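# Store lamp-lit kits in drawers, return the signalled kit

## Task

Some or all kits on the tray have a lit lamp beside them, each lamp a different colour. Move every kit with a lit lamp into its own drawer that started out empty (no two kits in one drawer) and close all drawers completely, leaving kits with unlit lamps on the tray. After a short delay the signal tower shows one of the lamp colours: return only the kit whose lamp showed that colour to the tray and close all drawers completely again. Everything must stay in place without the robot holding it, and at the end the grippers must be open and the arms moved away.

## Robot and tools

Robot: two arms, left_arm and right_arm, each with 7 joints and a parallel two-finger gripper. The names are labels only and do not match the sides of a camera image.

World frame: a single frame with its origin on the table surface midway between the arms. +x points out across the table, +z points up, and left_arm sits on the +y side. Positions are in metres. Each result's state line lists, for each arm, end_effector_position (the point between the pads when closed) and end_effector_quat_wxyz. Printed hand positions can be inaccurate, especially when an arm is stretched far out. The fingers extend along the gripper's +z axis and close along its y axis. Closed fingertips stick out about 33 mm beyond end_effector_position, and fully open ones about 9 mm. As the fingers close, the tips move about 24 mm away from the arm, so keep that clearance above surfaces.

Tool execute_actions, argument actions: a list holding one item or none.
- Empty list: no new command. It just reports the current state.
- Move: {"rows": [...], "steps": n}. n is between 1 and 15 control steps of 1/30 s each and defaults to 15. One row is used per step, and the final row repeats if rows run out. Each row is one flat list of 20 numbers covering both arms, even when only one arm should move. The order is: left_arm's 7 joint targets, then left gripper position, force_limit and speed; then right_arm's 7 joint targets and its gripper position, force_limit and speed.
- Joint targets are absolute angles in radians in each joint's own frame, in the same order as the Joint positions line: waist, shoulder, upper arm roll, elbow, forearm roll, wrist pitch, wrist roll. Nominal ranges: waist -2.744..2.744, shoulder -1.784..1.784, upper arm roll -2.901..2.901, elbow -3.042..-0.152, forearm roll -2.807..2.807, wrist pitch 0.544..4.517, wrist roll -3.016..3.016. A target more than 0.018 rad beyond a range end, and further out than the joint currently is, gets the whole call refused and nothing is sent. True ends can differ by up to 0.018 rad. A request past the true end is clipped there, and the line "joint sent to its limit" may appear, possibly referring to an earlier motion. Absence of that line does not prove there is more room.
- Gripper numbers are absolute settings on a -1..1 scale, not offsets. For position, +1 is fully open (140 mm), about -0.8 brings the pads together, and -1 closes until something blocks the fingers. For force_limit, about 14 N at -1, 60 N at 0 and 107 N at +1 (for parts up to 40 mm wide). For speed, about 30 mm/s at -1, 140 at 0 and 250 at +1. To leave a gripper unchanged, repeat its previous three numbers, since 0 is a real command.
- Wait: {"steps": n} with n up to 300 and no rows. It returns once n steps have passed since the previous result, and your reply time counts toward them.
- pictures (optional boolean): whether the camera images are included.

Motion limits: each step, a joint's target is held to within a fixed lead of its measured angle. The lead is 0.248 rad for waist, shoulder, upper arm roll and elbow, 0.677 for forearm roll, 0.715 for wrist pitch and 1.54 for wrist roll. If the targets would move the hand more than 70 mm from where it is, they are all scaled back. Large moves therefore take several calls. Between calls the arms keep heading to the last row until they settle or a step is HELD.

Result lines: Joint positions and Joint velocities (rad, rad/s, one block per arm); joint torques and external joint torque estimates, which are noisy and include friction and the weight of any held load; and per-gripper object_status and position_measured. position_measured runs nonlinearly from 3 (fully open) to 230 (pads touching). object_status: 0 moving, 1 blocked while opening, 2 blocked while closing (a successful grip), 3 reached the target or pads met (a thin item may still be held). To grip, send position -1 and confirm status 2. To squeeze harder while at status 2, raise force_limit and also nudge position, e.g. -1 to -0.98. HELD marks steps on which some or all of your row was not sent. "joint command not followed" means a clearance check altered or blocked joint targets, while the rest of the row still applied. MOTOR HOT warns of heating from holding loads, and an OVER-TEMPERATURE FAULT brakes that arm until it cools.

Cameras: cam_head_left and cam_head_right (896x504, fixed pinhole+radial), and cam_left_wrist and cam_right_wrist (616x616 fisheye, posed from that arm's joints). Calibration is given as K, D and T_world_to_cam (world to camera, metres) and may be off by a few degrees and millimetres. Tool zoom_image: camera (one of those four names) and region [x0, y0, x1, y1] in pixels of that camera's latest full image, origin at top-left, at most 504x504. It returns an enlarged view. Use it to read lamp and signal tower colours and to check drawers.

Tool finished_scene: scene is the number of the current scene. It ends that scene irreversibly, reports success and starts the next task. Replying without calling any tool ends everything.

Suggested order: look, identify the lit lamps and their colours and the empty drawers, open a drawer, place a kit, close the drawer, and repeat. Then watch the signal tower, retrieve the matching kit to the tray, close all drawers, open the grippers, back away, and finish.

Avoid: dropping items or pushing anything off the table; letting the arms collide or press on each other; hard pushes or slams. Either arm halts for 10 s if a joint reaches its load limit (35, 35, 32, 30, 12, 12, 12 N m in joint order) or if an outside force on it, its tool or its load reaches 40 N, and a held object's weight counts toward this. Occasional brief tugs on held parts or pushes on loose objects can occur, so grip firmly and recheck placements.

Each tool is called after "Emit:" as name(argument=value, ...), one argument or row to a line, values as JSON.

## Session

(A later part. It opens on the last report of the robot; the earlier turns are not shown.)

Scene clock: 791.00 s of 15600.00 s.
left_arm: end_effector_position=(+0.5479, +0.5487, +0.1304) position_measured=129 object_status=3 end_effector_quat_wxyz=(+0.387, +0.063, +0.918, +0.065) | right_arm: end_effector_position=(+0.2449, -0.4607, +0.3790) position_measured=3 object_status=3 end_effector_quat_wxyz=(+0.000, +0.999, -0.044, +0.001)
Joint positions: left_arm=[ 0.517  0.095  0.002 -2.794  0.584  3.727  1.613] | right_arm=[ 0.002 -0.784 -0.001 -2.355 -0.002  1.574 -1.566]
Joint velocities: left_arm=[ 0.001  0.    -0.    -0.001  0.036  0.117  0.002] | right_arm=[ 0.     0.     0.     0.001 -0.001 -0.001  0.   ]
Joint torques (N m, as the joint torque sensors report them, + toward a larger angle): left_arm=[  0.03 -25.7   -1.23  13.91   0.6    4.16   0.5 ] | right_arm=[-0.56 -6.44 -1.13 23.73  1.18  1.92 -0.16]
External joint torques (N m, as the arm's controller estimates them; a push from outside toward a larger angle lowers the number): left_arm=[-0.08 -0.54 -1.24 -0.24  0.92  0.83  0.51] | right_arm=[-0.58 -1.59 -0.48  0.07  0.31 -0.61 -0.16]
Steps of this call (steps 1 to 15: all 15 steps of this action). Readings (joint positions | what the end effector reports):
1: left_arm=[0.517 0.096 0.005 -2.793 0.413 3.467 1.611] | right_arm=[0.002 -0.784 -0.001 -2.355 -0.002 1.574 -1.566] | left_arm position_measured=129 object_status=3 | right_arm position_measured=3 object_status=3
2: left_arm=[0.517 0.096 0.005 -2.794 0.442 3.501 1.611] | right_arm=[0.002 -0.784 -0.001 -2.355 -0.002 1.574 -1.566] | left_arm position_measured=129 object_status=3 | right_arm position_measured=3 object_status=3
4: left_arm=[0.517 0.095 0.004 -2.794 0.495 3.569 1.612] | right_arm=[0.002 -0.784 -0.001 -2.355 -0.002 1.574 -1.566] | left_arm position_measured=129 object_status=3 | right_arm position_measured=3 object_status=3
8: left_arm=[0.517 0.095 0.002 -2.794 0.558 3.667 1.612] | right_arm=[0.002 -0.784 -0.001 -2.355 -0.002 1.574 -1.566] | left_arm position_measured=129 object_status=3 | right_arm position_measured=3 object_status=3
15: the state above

Emit:
execute_actions(
  actions=[
    {"rows": [[0.519,0.26,0,-2.794,0.591,4.02,1.62,0,0,1, 0,-0.785,0,-2.356,0,1.571,-1.571,1,0,1]], "steps": 15},
  ],
  pictures=false,
)

Emit:
execute_actions(
  actions=[
    {"rows": [[0.519,0.426,0,-2.794,0.591,4.254,1.622,0,0,1, 0,-0.785,0,-2.356,0,1.571,-1.571,1,0,1]], "steps": 15},
  ],
  pictures=false,
)

Emit:
execute_actions(
  actions=[
    {"rows": [[0.448,0.454,0,-2.682,0.546,4.184,1.567,0,0,1, 0,-0.785,0,-2.356,0,1.571,-1.571,1,0,1]], "steps": 15},
  ],
  pictures=false,
)

Emit:
execute_actions(
  actions=[
    {"steps": 20},
  ],
)

Emit:
zoom_image(
  camera="cam_left_wrist",
  region=[200, 220, 420, 380],
)

Scene clock: 804.47 s of 15600.00 s.
left_arm: end_effector_position=(+0.5561, +0.5206, +0.1236) position_measured=129 object_status=3 end_effector_quat_wxyz=(+0.450, +0.054, +0.891, +0.020) | right_arm: end_effector_position=(+0.2449, -0.4607, +0.3790) position_measured=3 object_status=3 end_effector_quat_wxyz=(+0.000, +0.999, -0.044, +0.001)
Joint positions: left_arm=[ 0.518  0.258  0.002 -2.796  0.589  4.002  1.613] | right_arm=[ 0.002 -0.784 -0.001 -2.355 -0.002  1.574 -1.566]
Joint velocities: left_arm=[-0.     0.002  0.     0.002  0.002  0.087  0.   ] | right_arm=[-0.001  0.001 -0.    -0.001 -0.    -0.001  0.001]
Joint torques (N m, as the joint torque sensors report them, + toward a larger angle): left_arm=[  0.05 -25.59  -1.59  11.22   0.63   4.08   0.34] | right_arm=[-0.89 -5.99 -1.04 23.47  1.21  1.93 -0.15]
External joint torques (N m, as the arm's controller estimates them; a push from outside toward a larger angle lowers the number): left_arm=[ 0.08  1.64 -1.28  0.23  0.73  0.73  0.36] | right_arm=[-0.85 -1.25 -0.32 -0.11  0.34 -0.59 -0.15]
Steps of this call (steps 1 to 30: the robot went on to your last target; steps 31 to 90: nothing new was sent; then 9.97 s passed at rest; steps 91 to 105: all 15 steps of this action). Readings (joint positions | what the end effector reports):
91: left_arm=[0.518 0.125 0.002 -2.787 0.588 3.794 1.613] | right_arm=[0.002 -0.784 -0.001 -2.355 -0.002 1.574 -1.566] | left_arm position_measured=129 object_status=3 | right_arm position_measured=3 object_status=3
92: left_arm=[0.518 0.168 0.002 -2.785 0.588 3.835 1.613] | right_arm=[0.002 -0.784 -0.001 -2.355 -0.002 1.574 -1.566] | left_arm position_measured=129 object_status=3 | right_arm position_measured=3 object_status=3
94: left_arm=[0.518 0.227 0.002 -2.793 0.589 3.892 1.613] | right_arm=[0.002 -0.784 -0.001 -2.355 -0.002 1.574 -1.566] | left_arm position_measured=129 object_status=3 | right_arm position_measured=3 object_status=3
98: left_arm=[0.518 0.257 0.002 -2.797 0.589 3.958 1.613] | right_arm=[0.002 -0.784 -0.001 -2.355 -0.002 1.574 -1.566] | left_arm position_measured=129 object_status=3 | right_arm position_measured=3 object_status=3
105: the state above

Scene clock: 804.97 s of 15600.00 s.
left_arm: end_effector_position=(+0.5494, +0.5007, +0.1095) position_measured=129 object_status=3 end_effector_quat_wxyz=(+0.492, +0.032, +0.870, -0.021) | right_arm: end_effector_position=(+0.2449, -0.4607, +0.3790) position_measured=3 object_status=3 end_effector_quat_wxyz=(+0.000, +0.999, -0.044, +0.001)
Joint positions: left_arm=[ 0.518  0.424  0.002 -2.796  0.589  4.237  1.615] | right_arm=[ 0.002 -0.784 -0.001 -2.355 -0.002  1.574 -1.566]
Joint velocities: left_arm=[0.    0.001 0.001 0.    0.001 0.079 0.002] | right_arm=[-0.001 -0.001  0.    -0.     0.001 -0.     0.002]
Joint torques (N m, as the joint torque sensors report them, + toward a larger angle): left_arm=[  0.16 -26.86  -1.17   7.12   0.84   4.04   0.36] | right_arm=[-0.66 -6.24 -1.41 23.19  1.2   1.91 -0.18]
External joint torques (N m, as the arm's controller estimates them; a push from outside toward a larger angle lowers the number): left_arm=[ 0.11  1.73 -0.81 -0.26  0.75  0.76  0.39] | right_arm=[-0.64 -1.29 -0.72 -0.52  0.33 -0.62 -0.18]
Steps of this call (steps 1 to 15: all 15 steps of this action). Readings (joint positions | what the end effector reports):
1: left_arm=[0.518 0.288 0.002 -2.788 0.589 4.047 1.613] | right_arm=[0.002 -0.784 -0.001 -2.355 -0.002 1.574 -1.566] | left_arm position_measured=129 object_status=3 | right_arm position_measured=3 object_status=3
2: left_arm=[0.518 0.332 0.002 -2.786 0.589 4.084 1.614] | right_arm=[0.002 -0.784 -0.001 -2.355 -0.002 1.574 -1.566] | left_arm position_measured=129 object_status=3 | right_arm position_measured=3 object_status=3
4: left_arm=[0.518 0.393 0.002 -2.793 0.589 4.136 1.614] | right_arm=[0.002 -0.784 -0.001 -2.355 -0.002 1.574 -1.566] | left_arm position_measured=129 object_status=3 | right_arm position_measured=3 object_status=3
8: left_arm=[0.518 0.422 0.002 -2.797 0.589 4.197 1.614] | right_arm=[0.002 -0.784 -0.001 -2.355 -0.002 1.574 -1.566] | left_arm position_measured=129 object_status=3 | right_arm position_measured=3 object_status=3
15: the state above

Scene clock: 805.47 s of 15600.00 s.
left_arm: end_effector_position=(+0.5947, +0.4972, +0.1170) position_measured=129 object_status=3 end_effector_quat_wxyz=(+0.503, +0.042, +0.863, -0.017) | right_arm: end_effector_position=(+0.2449, -0.4607, +0.3790) position_measured=3 object_status=3 end_effector_quat_wxyz=(+0.000, +0.999, -0.044, +0.001)
Joint positions: left_arm=[ 0.451  0.452  0.    -2.684  0.55   4.191  1.582] | right_arm=[ 0.002 -0.784 -0.001 -2.355 -0.002  1.574 -1.566]
Joint velocities: left_arm=[-0.001  0.001  0.    -0.    -0.005 -0.015 -0.027] | right_arm=[-0.001 -0.     0.    -0.002  0.001  0.001 -0.   ]
Joint torques (N m, as the joint torque sensors report them, + toward a larger angle): left_arm=[ -2.45 -29.07  -0.1    9.59  -0.36   2.83  -0.4 ] | right_arm=[-0.76 -5.77 -1.13 23.44  1.24  1.84 -0.17]
External joint torques (N m, as the arm's controller estimates them; a push from outside toward a larger angle lowers the number): left_arm=[-2.49  2.23  0.27  0.35 -0.35 -0.48 -0.38] | right_arm=[-0.77 -0.9  -0.48 -0.2   0.36 -0.69 -0.17]
Steps of this call (steps 1 to 15: all 15 steps of this action). Readings (joint positions | what the end effector reports):
1: left_arm=[0.504 0.433 0.006 -2.772 0.580 4.230 1.611] | right_arm=[0.002 -0.784 -0.001 -2.355 -0.002 1.574 -1.566] | left_arm position_measured=129 object_status=3 | right_arm position_measured=3 object_status=3
2: left_arm=[0.487 0.441 0.005 -2.741 0.572 4.221 1.607] | right_arm=[0.002 -0.784 -0.001 -2.355 -0.002 1.574 -1.566] | left_arm position_measured=129 object_status=3 | right_arm position_measured=3 object_status=3
4: left_arm=[0.464 0.446 0.002 -2.705 0.562 4.210 1.601] | right_arm=[0.002 -0.784 -0.001 -2.355 -0.002 1.574 -1.566] | left_arm position_measured=129 object_status=3 | right_arm position_measured=3 object_status=3
8: left_arm=[0.452 0.450 0.000 -2.686 0.554 4.198 1.591] | right_arm=[0.002 -0.784 -0.001 -2.355 -0.002 1.574 -1.566] | left_arm position_measured=129 object_status=3 | right_arm position_measured=3 object_status=3
15: the state above

Scene clock: 806.13 s of 15600.00 s.
left_arm: end_effector_position=(+0.5946, +0.4974, +0.1162) position_measured=129 object_status=3 end_effector_quat_wxyz=(+0.502, +0.039, +0.864, -0.019) | right_arm: end_effector_position=(+0.2449, -0.4607, +0.3790) position_measured=3 object_status=3 end_effector_quat_wxyz=(+0.000, +0.999, -0.044, +0.001)
Joint positions: left_arm=[ 0.451  0.452  0.    -2.684  0.549  4.188  1.575] | right_arm=[ 0.002 -0.784 -0.001 -2.355 -0.002  1.574 -1.566]
Joint velocities: left_arm=[-0.    -0.    -0.     0.     0.002 -0.001 -0.003] | right_arm=[-0.     0.002  0.001 -0.    -0.001  0.     0.001]
Joint torques (N m, as the joint torque sensors report them, + toward a larger angle): left_arm=[ -1.82 -29.97   0.04  10.05  -0.53   2.73  -0.27] | right_arm=[-0.39 -6.27 -1.01 23.37  1.2   1.9  -0.17]
External joint torques (N m, as the arm's controller estimates them; a push from outside toward a larger angle lowers the number): left_arm=[-1.83  1.36  0.45  0.79 -0.53 -0.58 -0.25] | right_arm=[-0.36 -1.52 -0.31 -0.24  0.33 -0.63 -0.17]
Steps of this call (steps 1 to 15: the robot went on to your last target; steps 16 to 20: nothing new was sent). Readings (joint positions | what the end effector reports):
1: left_arm=[0.451 0.452 0.000 -2.684 0.549 4.190 1.581] | right_arm=[0.002 -0.784 -0.001 -2.355 -0.002 1.574 -1.566] | left_arm position_measured=129 object_status=3 | right_arm position_measured=3 object_status=3
2: left_arm=[0.451 0.452 0.000 -2.684 0.549 4.190 1.580] | right_arm=[0.002 -0.784 -0.001 -2.355 -0.002 1.574 -1.566] | left_arm position_measured=129 object_status=3 | right_arm position_measured=3 object_status=3
4: left_arm=[0.451 0.452 0.000 -2.684 0.549 4.189 1.579] | right_arm=[0.002 -0.784 -0.001 -2.355 -0.002 1.574 -1.566] | left_arm position_measured=129 object_status=3 | right_arm position_measured=3 object_status=3
8: left_arm=[0.451 0.452 0.000 -2.684 0.549 4.189 1.577] | right_arm=[0.002 -0.784 -0.001 -2.355 -0.002 1.574 -1.566] | left_arm position_measured=129 object_status=3 | right_arm position_measured=3 object_status=3
20: the state above
All arms were judged still, so your last target was given up. Only a new action makes them travel on or press farther. Fingers that are still opening or closing keep moving.
camera_calibration (this result's frames):
cam_left_wrist: T_world_to_cam=[[0.21102, 0.97048, 0.116784, -0.613559], [0.0709207, -0.13436, 0.988391, -0.0770805], [0.974906, -0.200288, -0.0971797, -0.278123], [0, 0, 0, 1]] pos_world=[0.406084, 0.529386, 0.120811]
cam_right_wrist: T_world_to_cam=[[-0.0904662, -0.995755, 0.0169625, -0.445902], [-0.917847, 0.0899738, 0.386603, 0.111073], [-0.386488, 0.0194056, -0.92209, 0.629317], [0, 0, 0, 1]] pos_world=[0.304833, -0.466215, 0.54491]

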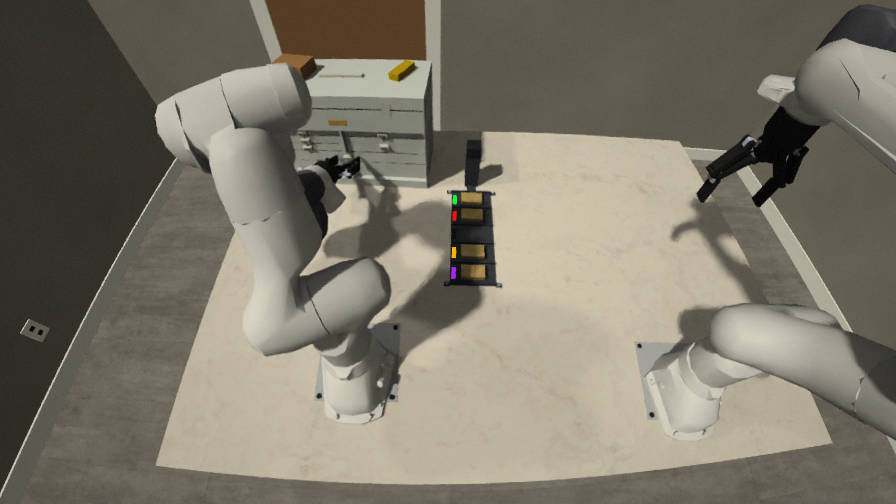

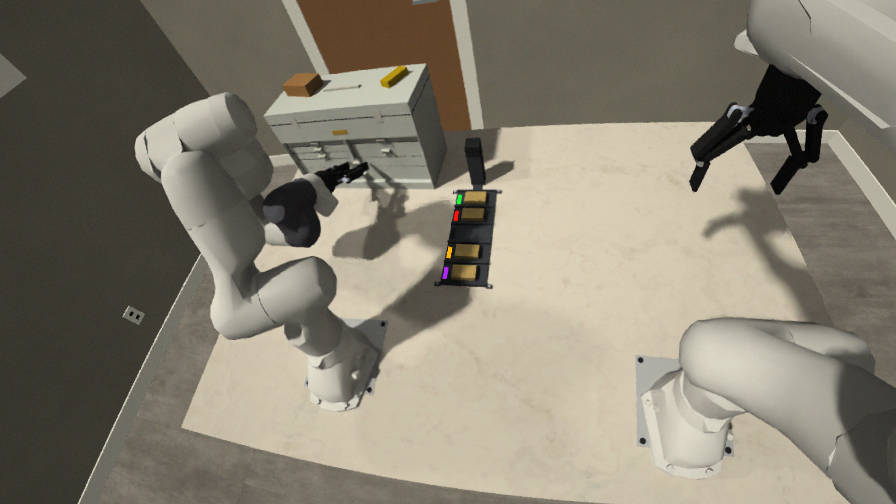

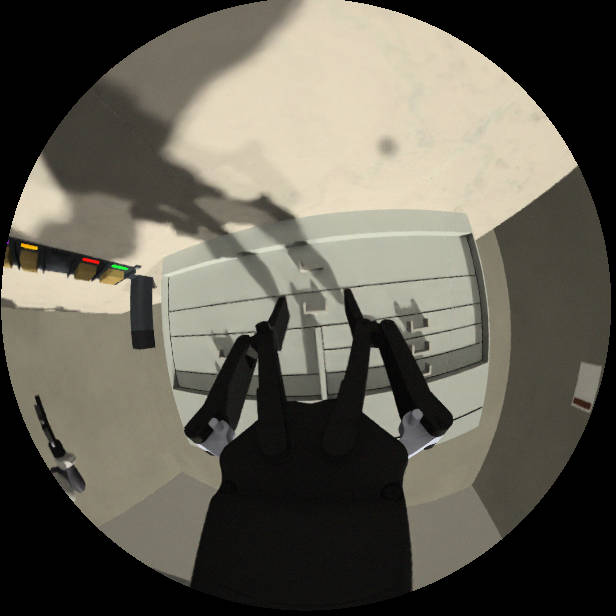

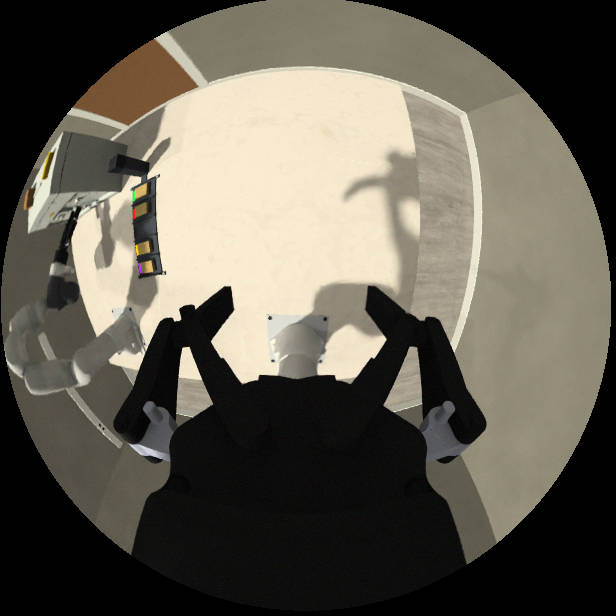

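Region (200, 220, 420, 380) of cam_left_wrist's 616x616 image, scaled by 2.291, with more detail than that image has; it fills the top 367 rows of this view, and the rest is white.

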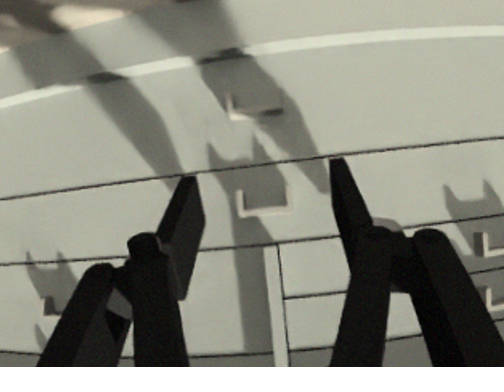

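Emit:
execute_actions(
  actions=[
    {"rows": [[0.448,0.454,0,-2.682,0.546,4.184,1.567,-1,0,0, 0,-0.785,0,-2.356,0,1.571,-1.571,1,0,1]], "steps": 15},
  ],
  pictures=false,
)

Emit:
execute_actions(
  actions=[
    {"steps": 8},
  ],
  pictures=false,
)

Emit:
execute_actions(
  actions=[
    {"rows": [[0.482,0.439,0,-2.739,0.567,4.222,1.594,-1,0,0, 0,-0.785,0,-2.356,0,1.571,-1.571,1,0,1]], "steps": 8},
  ],
  pictures=false,
)

Emit:
execute_actions(
  actions=[
    {"rows": [[0.519,0.426,0,-2.794,0.591,4.258,1.622,-1,0,0, 0,-0.785,0,-2.356,0,1.571,-1.571,1,0,1]], "steps": 8},
  ],
  pictures=false,
)

Emit:
execute_actions(
  actions=[
    {"rows": [[0.561,0.417,0,-2.847,0.62,4.291,1.654,-1,0,0, 0,-0.785,0,-2.356,0,1.571,-1.571,1,0,1]], "steps": 8},
  ],
  pictures=false,
)

Emit:
execute_actions(
  actions=[
    {"rows": [[0.607,0.411,0,-2.897,0.652,4.323,1.687,-1,0,0, 0,-0.785,0,-2.356,0,1.571,-1.571,1,0,1]], "steps": 12},
  ],
)

Scene clock: 826.13 s of 15600.00 s.
left_arm: end_effector_position=(+0.5946, +0.4968, +0.1161) position_measured=193 object_status=2 end_effector_quat_wxyz=(+0.502, +0.038, +0.864, -0.019) | right_arm: end_effector_position=(+0.2449, -0.4607, +0.3790) position_measured=3 object_status=3 end_effector_quat_wxyz=(+0.000, +0.999, -0.044, +0.001)
Joint positions: left_arm=[ 0.45   0.452 -0.    -2.683  0.549  4.188  1.573] | right_arm=[ 0.002 -0.784 -0.001 -2.355 -0.002  1.574 -1.566]
Joint velocities: left_arm=[ 0.    -0.001 -0.001  0.001 -0.001 -0.001  0.   ] | right_arm=[-0.     0.001 -0.    -0.     0.001 -0.    -0.   ]
Joint torques (N m, as the joint torque sensors report them, + toward a larger angle): left_arm=[ -2.02 -29.87  -0.48   9.48  -0.51   2.8   -0.24] | right_arm=[-1.11 -6.05 -1.33 23.77  1.2   1.96 -0.12]
External joint torques (N m, as the arm's controller estimates them; a push from outside toward a larger angle lowers the number): left_arm=[-2.02  1.56 -0.06  0.11 -0.5  -0.53 -0.22] | right_arm=[-1.12 -1.29 -0.68  0.16  0.32 -0.56 -0.12]
Steps of this call (steps 1 to 90: nothing new was sent; then 16.50 s passed at rest; steps 91 to 105: all 15 steps of this action). Readings (joint positions | what the end effector reports):
91: left_arm=[0.451 0.452 0.000 -2.683 0.549 4.188 1.574] | right_arm=[0.002 -0.784 -0.001 -2.355 -0.002 1.574 -1.566] | left_arm position_measured=129 object_status=0 | right_arm position_measured=3 object_status=3
92: left_arm=[0.451 0.452 0.000 -2.683 0.549 4.188 1.574] | right_arm=[0.002 -0.784 -0.001 -2.355 -0.002 1.574 -1.566] | left_arm position_measured=135 object_status=0 | right_arm position_measured=3 object_status=3
94: left_arm=[0.451 0.452 0.000 -2.683 0.549 4.188 1.574] | right_arm=[0.002 -0.784 -0.001 -2.355 -0.002 1.574 -1.566] | left_arm position_measured=150 object_status=0 | right_arm position_measured=3 object_status=3
98: left_arm=[0.451 0.452 0.000 -2.683 0.549 4.188 1.574] | right_arm=[0.002 -0.784 -0.001 -2.355 -0.002 1.574 -1.566] | left_arm position_measured=181 object_status=0 | right_arm position_measured=3 object_status=3
105: the state above

Scene clock: 826.40 s of 15600.00 s.
left_arm: end_effector_position=(+0.5946, +0.4968, +0.1161) position_measured=193 object_status=2 end_effector_quat_wxyz=(+0.502, +0.038, +0.864, -0.019) | right_arm: end_effector_position=(+0.2449, -0.4607, +0.3790) position_measured=3 object_status=3 end_effector_quat_wxyz=(+0.000, +0.999, -0.044, +0.001)
Joint positions: left_arm=[ 0.45   0.452 -0.    -2.683  0.549  4.188  1.573] | right_arm=[ 0.002 -0.784 -0.001 -2.355 -0.002  1.574 -1.566]
Joint velocities: left_arm=[-0.001 -0.    -0.001 -0.    -0.    -0.     0.001] | right_arm=[ 0.     0.001 -0.     0.001  0.001  0.001 -0.   ]
Joint torques (N m, as the joint torque sensors report them, + toward a larger angle): left_arm=[ -2.39 -29.93  -0.28   9.39  -0.53   2.82  -0.28] | right_arm=[-0.86 -5.98 -1.35 23.19  1.2   1.9  -0.15]
External joint torques (N m, as the arm's controller estimates them; a push from outside toward a larger angle lowers the number): left_arm=[-2.28  1.41  0.23  0.12 -0.54 -0.5  -0.26] | right_arm=[-0.87 -1.09 -0.69 -0.51  0.32 -0.63 -0.14]
Steps of this call (steps 1 to 8: the robot went on to your last target). Readings (joint positions | what the end effector reports):
1: left_arm=[0.450 0.452 -0.000 -2.683 0.549 4.188 1.573] | right_arm=[0.002 -0.784 -0.001 -2.355 -0.002 1.574 -1.566] | left_arm position_measured=193 object_status=2 | right_arm position_measured=3 object_status=3
2: left_arm=[0.450 0.452 -0.000 -2.683 0.549 4.188 1.573] | right_arm=[0.002 -0.784 -0.001 -2.355 -0.002 1.574 -1.566] | left_arm position_measured=193 object_status=2 | right_arm position_measured=3 object_status=3
4: left_arm=[0.450 0.452 -0.000 -2.683 0.549 4.188 1.573] | right_arm=[0.002 -0.784 -0.001 -2.355 -0.002 1.574 -1.566] | left_arm position_measured=193 object_status=2 | right_arm position_measured=3 object_status=3
8: the state above

Scene clock: 826.67 s of 15600.00 s.
left_arm: end_effector_position=(+0.5766, +0.4979, +0.1163) position_measured=193 object_status=2 end_effector_quat_wxyz=(+0.502, +0.034, +0.864, -0.022) | right_arm: end_effector_position=(+0.2449, -0.4607, +0.3790) position_measured=3 object_status=3 end_effector_quat_wxyz=(+0.000, +0.999, -0.044, +0.001)
Joint positions: left_arm=[ 0.477  0.439 -0.001 -2.732  0.563  4.218  1.585] | right_arm=[ 0.002 -0.784 -0.001 -2.355 -0.002  1.574 -1.566]
Joint velocities: left_arm=[ 0.017 -0.001  0.001 -0.025  0.007  0.028  0.029] | right_arm=[-0.001 -0.    -0.001  0.    -0.001 -0.    -0.   ]
Joint torques (N m, as the joint torque sensors report them, + toward a larger angle): left_arm=[  1.03 -29.87   0.91   4.8    0.95   3.47  -0.04] | right_arm=[-0.77 -6.54 -1.25 23.4   1.19  1.9  -0.17]
External joint torques (N m, as the arm's controller estimates them; a push from outside toward a larger angle lowers the number): left_arm=[ 1.22  0.47  1.5  -4.    0.89  0.09 -0.02] | right_arm=[-0.73 -1.64 -0.56 -0.31  0.32 -0.64 -0.17]
Steps of this call (steps 1 to 8: all 8 steps of this action). Readings (joint positions | what the end effector reports):
1: left_arm=[0.456 0.448 -0.001 -2.693 0.551 4.192 1.574] | right_arm=[0.002 -0.784 -0.001 -2.355 -0.002 1.574 -1.566] | left_arm position_measured=193 object_status=2 | right_arm position_measured=3 object_status=3
2: left_arm=[0.463 0.444 -0.001 -2.707 0.555 4.200 1.576] | right_arm=[0.002 -0.784 -0.001 -2.355 -0.002 1.574 -1.566] | left_arm position_measured=193 object_status=2 | right_arm position_measured=3 object_status=3
4: left_arm=[0.472 0.440 -0.001 -2.723 0.560 4.210 1.580] | right_arm=[0.002 -0.784 -0.001 -2.355 -0.002 1.574 -1.566] | left_arm position_measured=193 object_status=2 | right_arm position_measured=3 object_status=3
8: the state above

Scene clock: 826.93 s of 15600.00 s.
left_arm: end_effector_position=(+0.5551, +0.4992, +0.1165) position_measured=193 object_status=2 end_effector_quat_wxyz=(+0.502, +0.032, +0.864, -0.023) | right_arm: end_effector_position=(+0.2449, -0.4607, +0.3790) position_measured=3 object_status=3 end_effector_quat_wxyz=(+0.000, +0.999, -0.044, +0.001)
Joint positions: left_arm=[ 0.514  0.426 -0.003 -2.787  0.586  4.252  1.609] | right_arm=[ 0.002 -0.784 -0.001 -2.355 -0.002  1.574 -1.566]
Joint velocities: left_arm=[ 0.023  0.     0.    -0.029  0.014  0.028  0.05 ] | right_arm=[-0.002  0.001 -0.     0.001 -0.     0.    -0.001]
Joint torques (N m, as the joint torque sensors report them, + toward a larger angle): left_arm=[  1.3  -28.49   0.92   4.79   1.1    3.57  -0.12] | right_arm=[-0.8  -6.11 -1.17 23.27  1.22  1.9  -0.13]
External joint torques (N m, as the arm's controller estimates them; a push from outside toward a larger angle lowers the number): left_arm=[ 1.55  0.61  1.59 -3.2   0.97  0.18 -0.12] | right_arm=[-0.74 -1.27 -0.42 -0.42  0.36 -0.63 -0.13]
Steps of this call (steps 1 to 8: all 8 steps of this action). Readings (joint positions | what the end effector reports):
1: left_arm=[0.485 0.435 -0.003 -2.743 0.568 4.223 1.588] | right_arm=[0.002 -0.784 -0.001 -2.355 -0.002 1.574 -1.566] | left_arm position_measured=193 object_status=2 | right_arm position_measured=3 object_status=3
2: left_arm=[0.495 0.430 -0.003 -2.758 0.574 4.231 1.592] | right_arm=[0.002 -0.784 -0.001 -2.355 -0.002 1.574 -1.566] | left_arm position_measured=193 object_status=2 | right_arm position_measured=3 object_status=3
4: left_arm=[0.507 0.426 -0.003 -2.776 0.581 4.243 1.599] | right_arm=[0.002 -0.784 -0.001 -2.355 -0.002 1.574 -1.566] | left_arm position_measured=193 object_status=2 | right_arm position_measured=3 object_status=3
8: the state above

Scene clock: 827.20 s of 15600.00 s.
left_arm: end_effector_position=(+0.5335, +0.5006, +0.1167) position_measured=193 object_status=2 end_effector_quat_wxyz=(+0.502, +0.032, +0.864, -0.023) | right_arm: end_effector_position=(+0.2449, -0.4607, +0.3790) position_measured=3 object_status=3 end_effector_quat_wxyz=(+0.000, +0.999, -0.044, +0.001)
Joint positions: left_arm=[ 0.556  0.416 -0.003 -2.839  0.614  4.286  1.638] | right_arm=[ 0.002 -0.784 -0.001 -2.355 -0.002  1.574 -1.566]
Joint velocities: left_arm=[ 0.025 -0.001  0.001 -0.03   0.02   0.026  0.06 ] | right_arm=[ 0.    -0.001  0.     0.001 -0.001 -0.     0.   ]
Joint torques (N m, as the joint torque sensors report them, + toward a larger angle): left_arm=[  1.81 -27.27   2.02   3.53   1.17   3.36   0.02] | right_arm=[-0.48 -6.21 -1.14 23.56  1.23  1.93 -0.14]
External joint torques (N m, as the arm's controller estimates them; a push from outside toward a larger angle lowers the number): left_arm=[ 2.11  0.55  2.77 -3.45  0.97  0.    0.02] | right_arm=[-0.46 -1.43 -0.44 -0.08  0.36 -0.6  -0.14]
Steps of this call (steps 1 to 8: all 8 steps of this action). Readings (joint positions | what the end effector reports):
1: left_arm=[0.524 0.423 -0.004 -2.797 0.592 4.257 1.613] | right_arm=[0.002 -0.784 -0.001 -2.355 -0.002 1.574 -1.566] | left_arm position_measured=193 object_status=2 | right_arm position_measured=3 object_status=3
2: left_arm=[0.535 0.419 -0.004 -2.812 0.599 4.266 1.618] | right_arm=[0.002 -0.784 -0.001 -2.355 -0.002 1.574 -1.566] | left_arm position_measured=193 object_status=2 | right_arm position_measured=3 object_status=3
4: left_arm=[0.548 0.416 -0.004 -2.830 0.608 4.278 1.627] | right_arm=[0.002 -0.784 -0.001 -2.355 -0.002 1.574 -1.566] | left_arm position_measured=193 object_status=2 | right_arm position_measured=3 object_status=3
8: the state above

Scene clock: 827.60 s of 15600.00 s.
left_arm: end_effector_position=(+0.5114, +0.5020, +0.1168) position_measured=193 object_status=2 end_effector_quat_wxyz=(+0.503, +0.033, +0.863, -0.022) | right_arm: end_effector_position=(+0.2449, -0.4607, +0.3790) position_measured=3 object_status=3 end_effector_quat_wxyz=(+0.000, +0.999, -0.044, +0.001)
Joint positions: left_arm=[ 0.603  0.409 -0.003 -2.891  0.648  4.32   1.677] | right_arm=[ 0.002 -0.784 -0.001 -2.355 -0.002  1.574 -1.566]
Joint velocities: left_arm=[ 0.003 -0.001  0.002 -0.004  0.004  0.005  0.031] | right_arm=[-0.001  0.    -0.001 -0.001 -0.001 -0.001 -0.   ]
Joint torques (N m, as the joint torque sensors report them, + toward a larger angle): left_arm=[  1.13 -25.68   1.6    2.81   1.53   3.69   0.08] | right_arm=[-0.77 -6.3  -1.15 23.32  1.18  1.88 -0.16]
External joint torques (N m, as the arm's controller estimates them; a push from outside toward a larger angle lowers the number): left_arm=[ 1.27  0.95  2.21 -2.98  1.3   0.37  0.09] | right_arm=[-0.73 -1.5  -0.43 -0.29  0.31 -0.64 -0.16]
Steps of this call (steps 1 to 12: all 12 steps of this action). Readings (joint positions | what the end effector reports):
1: left_arm=[0.567 0.414 -0.004 -2.849 0.622 4.291 1.643] | right_arm=[0.002 -0.784 -0.001 -2.355 -0.002 1.574 -1.566] | left_arm position_measured=193 object_status=2 | right_arm position_measured=3 object_status=3
2: left_arm=[0.579 0.411 -0.004 -2.864 0.630 4.300 1.649] | right_arm=[0.002 -0.784 -0.001 -2.355 -0.002 1.574 -1.566] | left_arm position_measured=193 object_status=2 | right_arm position_measured=3 object_status=3
4: left_arm=[0.593 0.409 -0.004 -2.880 0.640 4.311 1.658] | right_arm=[0.002 -0.784 -0.001 -2.355 -0.002 1.574 -1.566] | left_arm position_measured=193 object_status=2 | right_arm position_measured=3 object_status=3
8: left_arm=[0.602 0.409 -0.003 -2.890 0.646 4.319 1.670] | right_arm=[0.002 -0.784 -0.001 -2.355 -0.002 1.574 -1.566] | left_arm position_measured=193 object_status=2 | right_arm position_measured=3 object_status=3
12: the state above
camera_calibration (this result's frames):
cam_left_wrist: T_world_to_cam=[[0.204828, 0.973043, 0.105988, -0.59743], [0.0695684, -0.122483, 0.990029, -0.0766335], [0.976323, -0.195412, -0.0927808, -0.199768], [0, 0, 0, 1]] pos_world=[0.32274, 0.532902, 0.120655]
cam_right_wrist: T_world_to_cam=[[-0.0904662, -0.995755, 0.016965, -0.445903], [-0.917844, 0.0899746, 0.386609, 0.11107], [-0.386494, 0.0194038, -0.922088, 0.629314], [0, 0, 0, 1]] pos_world=[0.304832, -0.466215, 0.544907]

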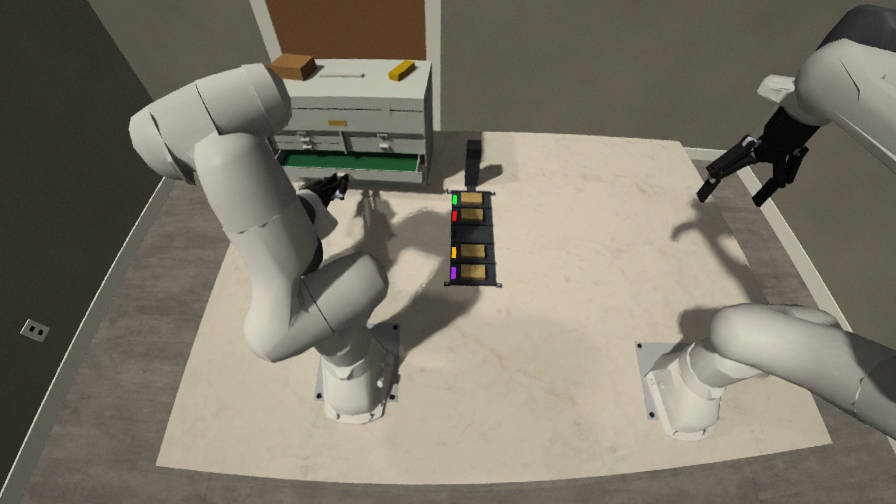

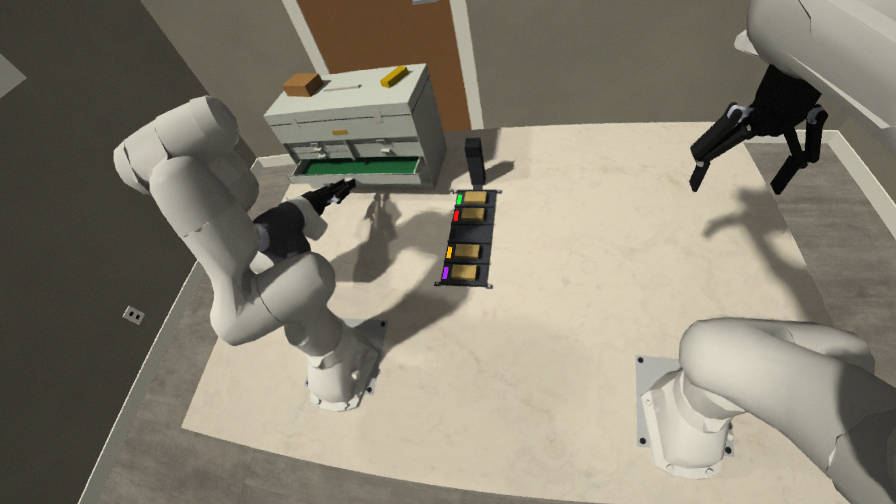

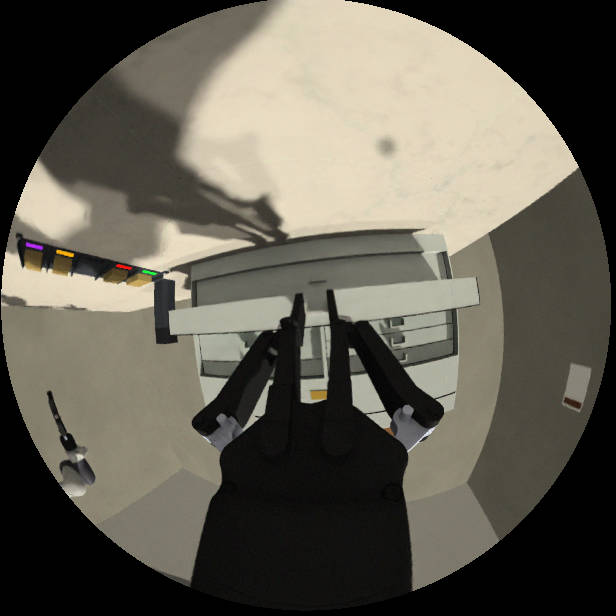

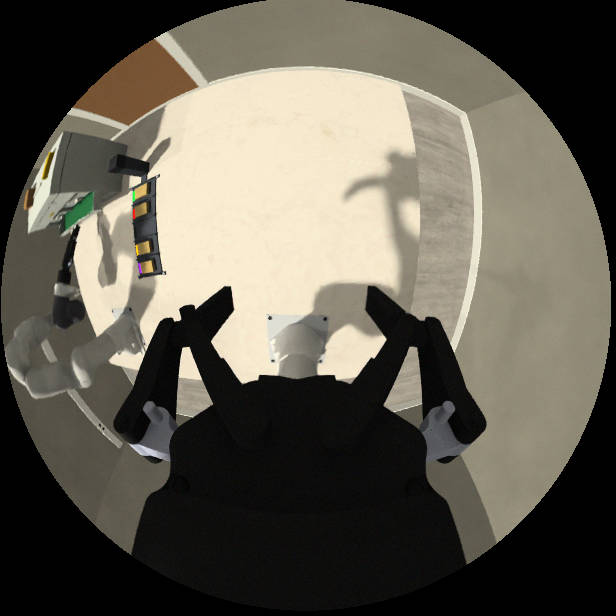

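Emit:
execute_actions(
  actions=[
    {"rows": [[0.66,0.406,0,-2.944,0.69,4.349,1.725,-1,0,0, 0,-0.785,0,-2.356,0,1.571,-1.571,1,0,1]], "steps": 8},
  ],
  pictures=false,
)

Emit:
execute_actions(
  actions=[
    {"rows": [[0.719,0.403,0,-2.989,0.734,4.373,1.764,-1,0,0, 0,-0.785,0,-2.356,0,1.571,-1.571,1,0,1]], "steps": 15},
  ],
  pictures=false,
)

Emit:
execute_actions(
  actions=[
    {"rows": [[0.719,0.403,0,-2.989,0.734,4.373,1.764,1,0,1, 0,-0.785,0,-2.356,0,1.571,-1.571,1,0,1]], "steps": 15},
  ],
  pictures=false,
)

Emit:
execute_actions(
  actions=[
    {"rows": [[1.2,0.403,0,-2.989,0.734,4.373,1.764,1,0,1, 0,-0.785,0,-2.356,0,1.571,-1.571,1,0,1]], "steps": 15},
  ],
)

Scene clock: 846.37 s of 15600.00 s.
left_arm: end_effector_position=(+0.4912, +0.5033, +0.1170) position_measured=193 object_status=2 end_effector_quat_wxyz=(+0.503, +0.032, +0.863, -0.023) | right_arm: end_effector_position=(+0.2449, -0.4607, +0.3790) position_measured=3 object_status=3 end_effector_quat_wxyz=(+0.000, +0.999, -0.044, +0.001)
Joint positions: left_arm=[ 0.654  0.404 -0.004 -2.937  0.684  4.347  1.709] | right_arm=[ 0.002 -0.784 -0.001 -2.355 -0.002  1.574 -1.566]
Joint velocities: left_arm=[ 0.029  0.001  0.002 -0.022  0.025  0.014  0.058] | right_arm=[-0.001 -0.001  0.     0.     0.001 -0.001 -0.   ]
Joint torques (N m, as the joint torque sensors report them, + toward a larger angle): left_arm=[  1.14 -24.02   1.03   1.76   1.1    3.28  -0.07] | right_arm=[-0.6  -5.87 -1.11 23.4   1.18  1.9  -0.21]
External joint torques (N m, as the arm's controller estimates them; a push from outside toward a larger angle lowers the number): left_arm=[ 1.39  1.54  1.77 -3.26  0.77 -0.05 -0.07] | right_arm=[-0.6  -0.97 -0.45 -0.29  0.31 -0.63 -0.21]
Steps of this call (steps 1 to 15: the robot went on to your last target; steps 16 to 90: nothing new was sent; then 15.50 s passed at rest; steps 91 to 98: all 8 steps of this action). Readings (joint positions | what the end effector reports):
91: left_arm=[0.616 0.408 -0.005 -2.900 0.656 4.324 1.686] | right_arm=[0.002 -0.784 -0.001 -2.355 -0.002 1.574 -1.566] | left_arm position_measured=193 object_status=2 | right_arm position_measured=3 object_status=3
92: left_arm=[0.629 0.406 -0.005 -2.914 0.666 4.332 1.690] | right_arm=[0.002 -0.784 -0.001 -2.355 -0.002 1.574 -1.566] | left_arm position_measured=193 object_status=2 | right_arm position_measured=3 object_status=3
94: left_arm=[0.644 0.404 -0.004 -2.929 0.677 4.341 1.698] | right_arm=[0.002 -0.784 -0.001 -2.355 -0.002 1.574 -1.566] | left_arm position_measured=193 object_status=2 | right_arm position_measured=3 object_status=3
98: the state above

Scene clock: 846.87 s of 15600.00 s.
left_arm: end_effector_position=(+0.4697, +0.5046, +0.1172) position_measured=193 object_status=2 end_effector_quat_wxyz=(+0.503, +0.034, +0.863, -0.022) | right_arm: end_effector_position=(+0.2449, -0.4607, +0.3790) position_measured=3 object_status=3 end_effector_quat_wxyz=(+0.000, +0.999, -0.044, +0.001)
Joint positions: left_arm=[ 0.715  0.401 -0.003 -2.984  0.73   4.371  1.755] | right_arm=[ 0.002 -0.784 -0.001 -2.355 -0.002  1.574 -1.566]
Joint velocities: left_arm=[ 0.002  0.    -0.002 -0.002  0.002  0.001  0.021] | right_arm=[-0.002 -0.002 -0.001 -0.001  0.001  0.001 -0.002]
Joint torques (N m, as the joint torque sensors report them, + toward a larger angle): left_arm=[  1.7  -22.99   1.68   0.19   1.41   3.54   0.24] | right_arm=[-1.08 -5.76 -1.04 23.53  1.24  1.84 -0.16]
External joint torques (N m, as the arm's controller estimates them; a push from outside toward a larger angle lowers the number): left_arm=[ 1.81  1.36  2.34 -3.6   1.03  0.26  0.26] | right_arm=[-1.06 -0.75 -0.35 -0.24  0.36 -0.69 -0.16]
Steps of this call (steps 1 to 15: all 15 steps of this action). Readings (joint positions | what the end effector reports):
1: left_arm=[0.668 0.403 -0.005 -2.946 0.695 4.350 1.714] | right_arm=[0.002 -0.784 -0.001 -2.355 -0.002 1.574 -1.566] | left_arm position_measured=193 object_status=2 | right_arm position_measured=3 object_status=3
2: left_arm=[0.684 0.402 -0.005 -2.959 0.705 4.357 1.720] | right_arm=[0.002 -0.784 -0.001 -2.355 -0.002 1.574 -1.566] | left_arm position_measured=193 object_status=2 | right_arm position_measured=3 object_status=3
4: left_arm=[0.702 0.401 -0.005 -2.974 0.718 4.366 1.731] | right_arm=[0.002 -0.784 -0.001 -2.355 -0.002 1.574 -1.566] | left_arm position_measured=193 object_status=2 | right_arm position_measured=3 object_status=3
8: left_arm=[0.713 0.401 -0.004 -2.982 0.728 4.370 1.745] | right_arm=[0.002 -0.784 -0.001 -2.355 -0.002 1.574 -1.566] | left_arm position_measured=193 object_status=2 | right_arm position_measured=3 object_status=3
15: the state above

Scene clock: 847.37 s of 15600.00 s.
left_arm: end_effector_position=(+0.4682, +0.5039, +0.1164) position_measured=14 object_status=0 end_effector_quat_wxyz=(+0.502, +0.034, +0.864, -0.022) | right_arm: end_effector_position=(+0.2449, -0.4607, +0.3790) position_measured=3 object_status=3 end_effector_quat_wxyz=(+0.000, +0.999, -0.044, +0.001)
Joint positions: left_arm=[ 0.716  0.401 -0.003 -2.987  0.731  4.371  1.757] | right_arm=[ 0.002 -0.784 -0.001 -2.355 -0.002  1.574 -1.566]
Joint velocities: left_arm=[ 0.002  0.     0.001 -0.004  0.002  0.001  0.   ] | right_arm=[ 0.     0.    -0.001 -0.    -0.002 -0.001 -0.001]
Joint torques (N m, as the joint torque sensors report them, + toward a larger angle): left_arm=[  0.86 -22.7    0.5    2.86   1.14   3.61   0.52] | right_arm=[-0.9  -5.65 -1.12 23.36  1.17  1.9  -0.18]
External joint torques (N m, as the arm's controller estimates them; a push from outside toward a larger angle lowers the number): left_arm=[ 0.99  1.45  1.18 -0.95  0.82  0.47  0.55] | right_arm=[-0.89 -0.81 -0.43 -0.3   0.3  -0.63 -0.18]
Steps of this call (steps 1 to 15: all 15 steps of this action). Readings (joint positions | what the end effector reports):
1: left_arm=[0.715 0.401 -0.003 -2.984 0.730 4.371 1.755] | right_arm=[0.002 -0.784 -0.001 -2.355 -0.002 1.574 -1.566] | left_arm position_measured=193 object_status=0 | right_arm position_measured=3 object_status=3
2: left_arm=[0.716 0.401 -0.003 -2.985 0.731 4.371 1.755] | right_arm=[0.002 -0.784 -0.001 -2.355 -0.002 1.574 -1.566] | left_arm position_measured=190 object_status=0 | right_arm position_measured=3 object_status=3
4: left_arm=[0.716 0.401 -0.003 -2.986 0.731 4.371 1.756] | right_arm=[0.002 -0.784 -0.001 -2.355 -0.002 1.574 -1.566] | left_arm position_measured=163 object_status=0 | right_arm position_measured=3 object_status=3
8: left_arm=[0.716 0.401 -0.003 -2.987 0.731 4.371 1.756] | right_arm=[0.002 -0.784 -0.001 -2.355 -0.002 1.574 -1.566] | left_arm position_measured=109 object_status=0 | right_arm position_measured=3 object_status=3
15: the state above

Scene clock: 847.87 s of 15600.00 s.
left_arm: end_effector_position=(+0.3628, +0.7031, +0.1156) position_measured=3 object_status=3 end_effector_quat_wxyz=(+0.491, -0.173, +0.848, +0.098) | right_arm: end_effector_position=(+0.2449, -0.4607, +0.3790) position_measured=3 object_status=3 end_effector_quat_wxyz=(+0.000, +0.999, -0.044, +0.001)
Joint positions: left_arm=[ 1.194  0.402  0.003 -2.988  0.733  4.371  1.757] | right_arm=[ 0.002 -0.784 -0.001 -2.355 -0.002  1.574 -1.566]
Joint velocities: left_arm=[ 0.055  0.    -0.     0.    -0.001 -0.     0.001] | right_arm=[ 0.001 -0.     0.    -0.     0.001 -0.001 -0.001]
Joint torques (N m, as the joint torque sensors report them, + toward a larger angle): left_arm=[  1.11 -23.24  -2.24   2.44   0.79   3.67   0.47] | right_arm=[-0.73 -5.93 -0.98 23.46  1.16  1.88 -0.13]
External joint torques (N m, as the arm's controller estimates them; a push from outside toward a larger angle lowers the number): left_arm=[ 1.72  0.95 -1.12 -1.09  0.29  0.48  0.49] | right_arm=[-0.68 -1.1  -0.25 -0.18  0.29 -0.65 -0.13]
Steps of this call (steps 1 to 15: all 15 steps of this action). Readings (joint positions | what the end effector reports):
1: left_arm=[0.749 0.402 -0.012 -2.988 0.736 4.371 1.757] | right_arm=[0.002 -0.784 -0.001 -2.355 -0.002 1.574 -1.566] | left_arm position_measured=3 object_status=0 | right_arm position_measured=3 object_status=3
2: left_arm=[0.794 0.402 -0.011 -2.988 0.736 4.371 1.757] | right_arm=[0.002 -0.784 -0.001 -2.355 -0.002 1.574 -1.566] | left_arm position_measured=3 object_status=0 | right_arm position_measured=3 object_status=3
4: left_arm=[0.887 0.402 -0.008 -2.988 0.736 4.371 1.757] | right_arm=[0.002 -0.784 -0.001 -2.355 -0.002 1.574 -1.566] | left_arm position_measured=3 object_status=0 | right_arm position_measured=3 object_status=3
8: left_arm=[1.076 0.402 -0.004 -2.988 0.735 4.371 1.757] | right_arm=[0.002 -0.784 -0.001 -2.355 -0.002 1.574 -1.566] | left_arm position_measured=3 object_status=3 | right_arm position_measured=3 object_status=3
15: the state above
camera_calibration (this result's frames):
cam_left_wrist: T_world_to_cam=[[-0.266372, 0.957878, 0.107316, -0.581021], [0.12353, -0.076494, 0.989388, -0.0922809], [0.955922, 0.276802, -0.0979512, -0.339526], [0, 0, 0, 1]] pos_world=[0.181192, 0.643469, 0.120397]
cam_right_wrist: T_world_to_cam=[[-0.0904662, -0.995755, 0.016966, -0.445904], [-0.917844, 0.089975, 0.38661, 0.111069], [-0.386496, 0.0194031, -0.922087, 0.629313], [0, 0, 0, 1]] pos_world=[0.304831, -0.466215, 0.544907]

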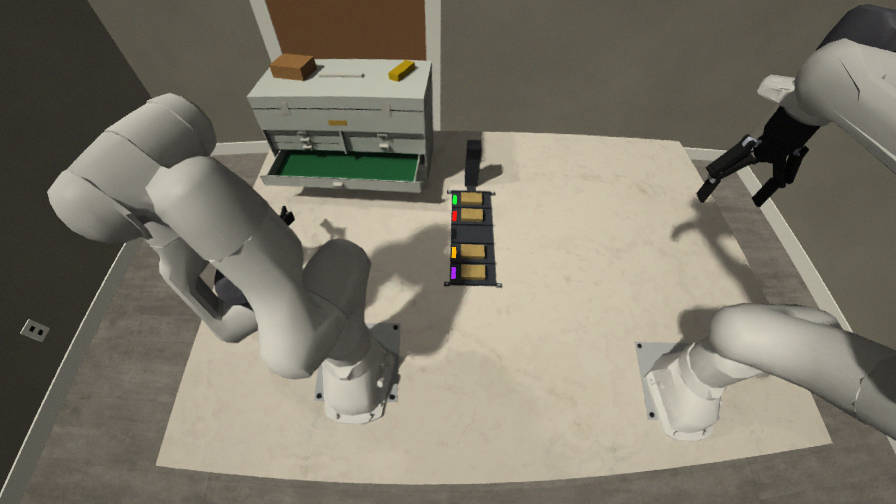

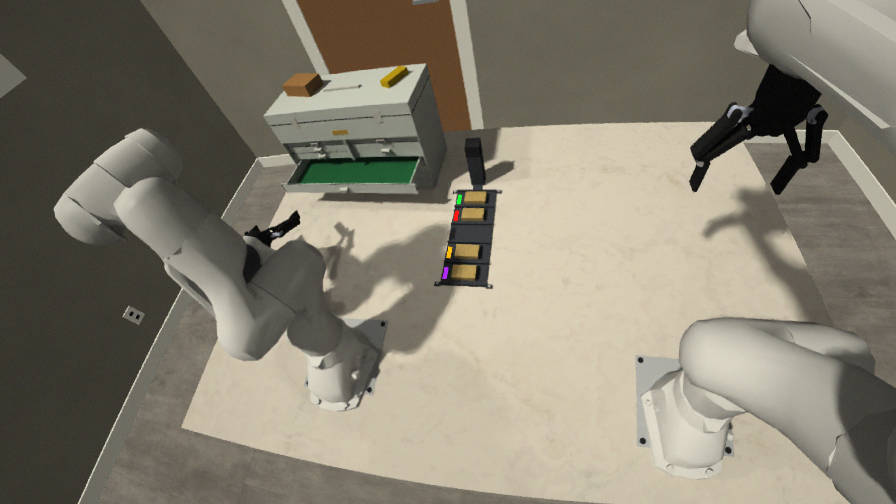

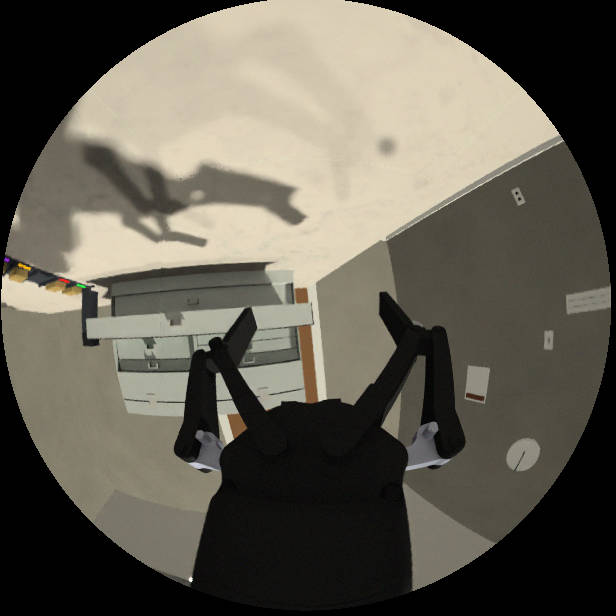

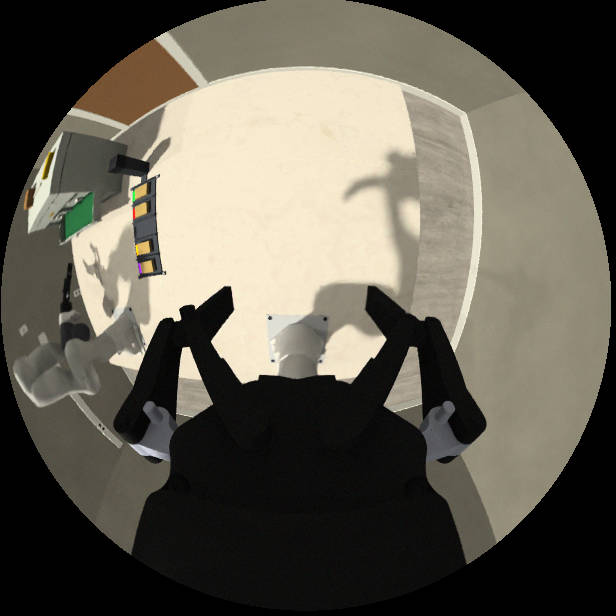

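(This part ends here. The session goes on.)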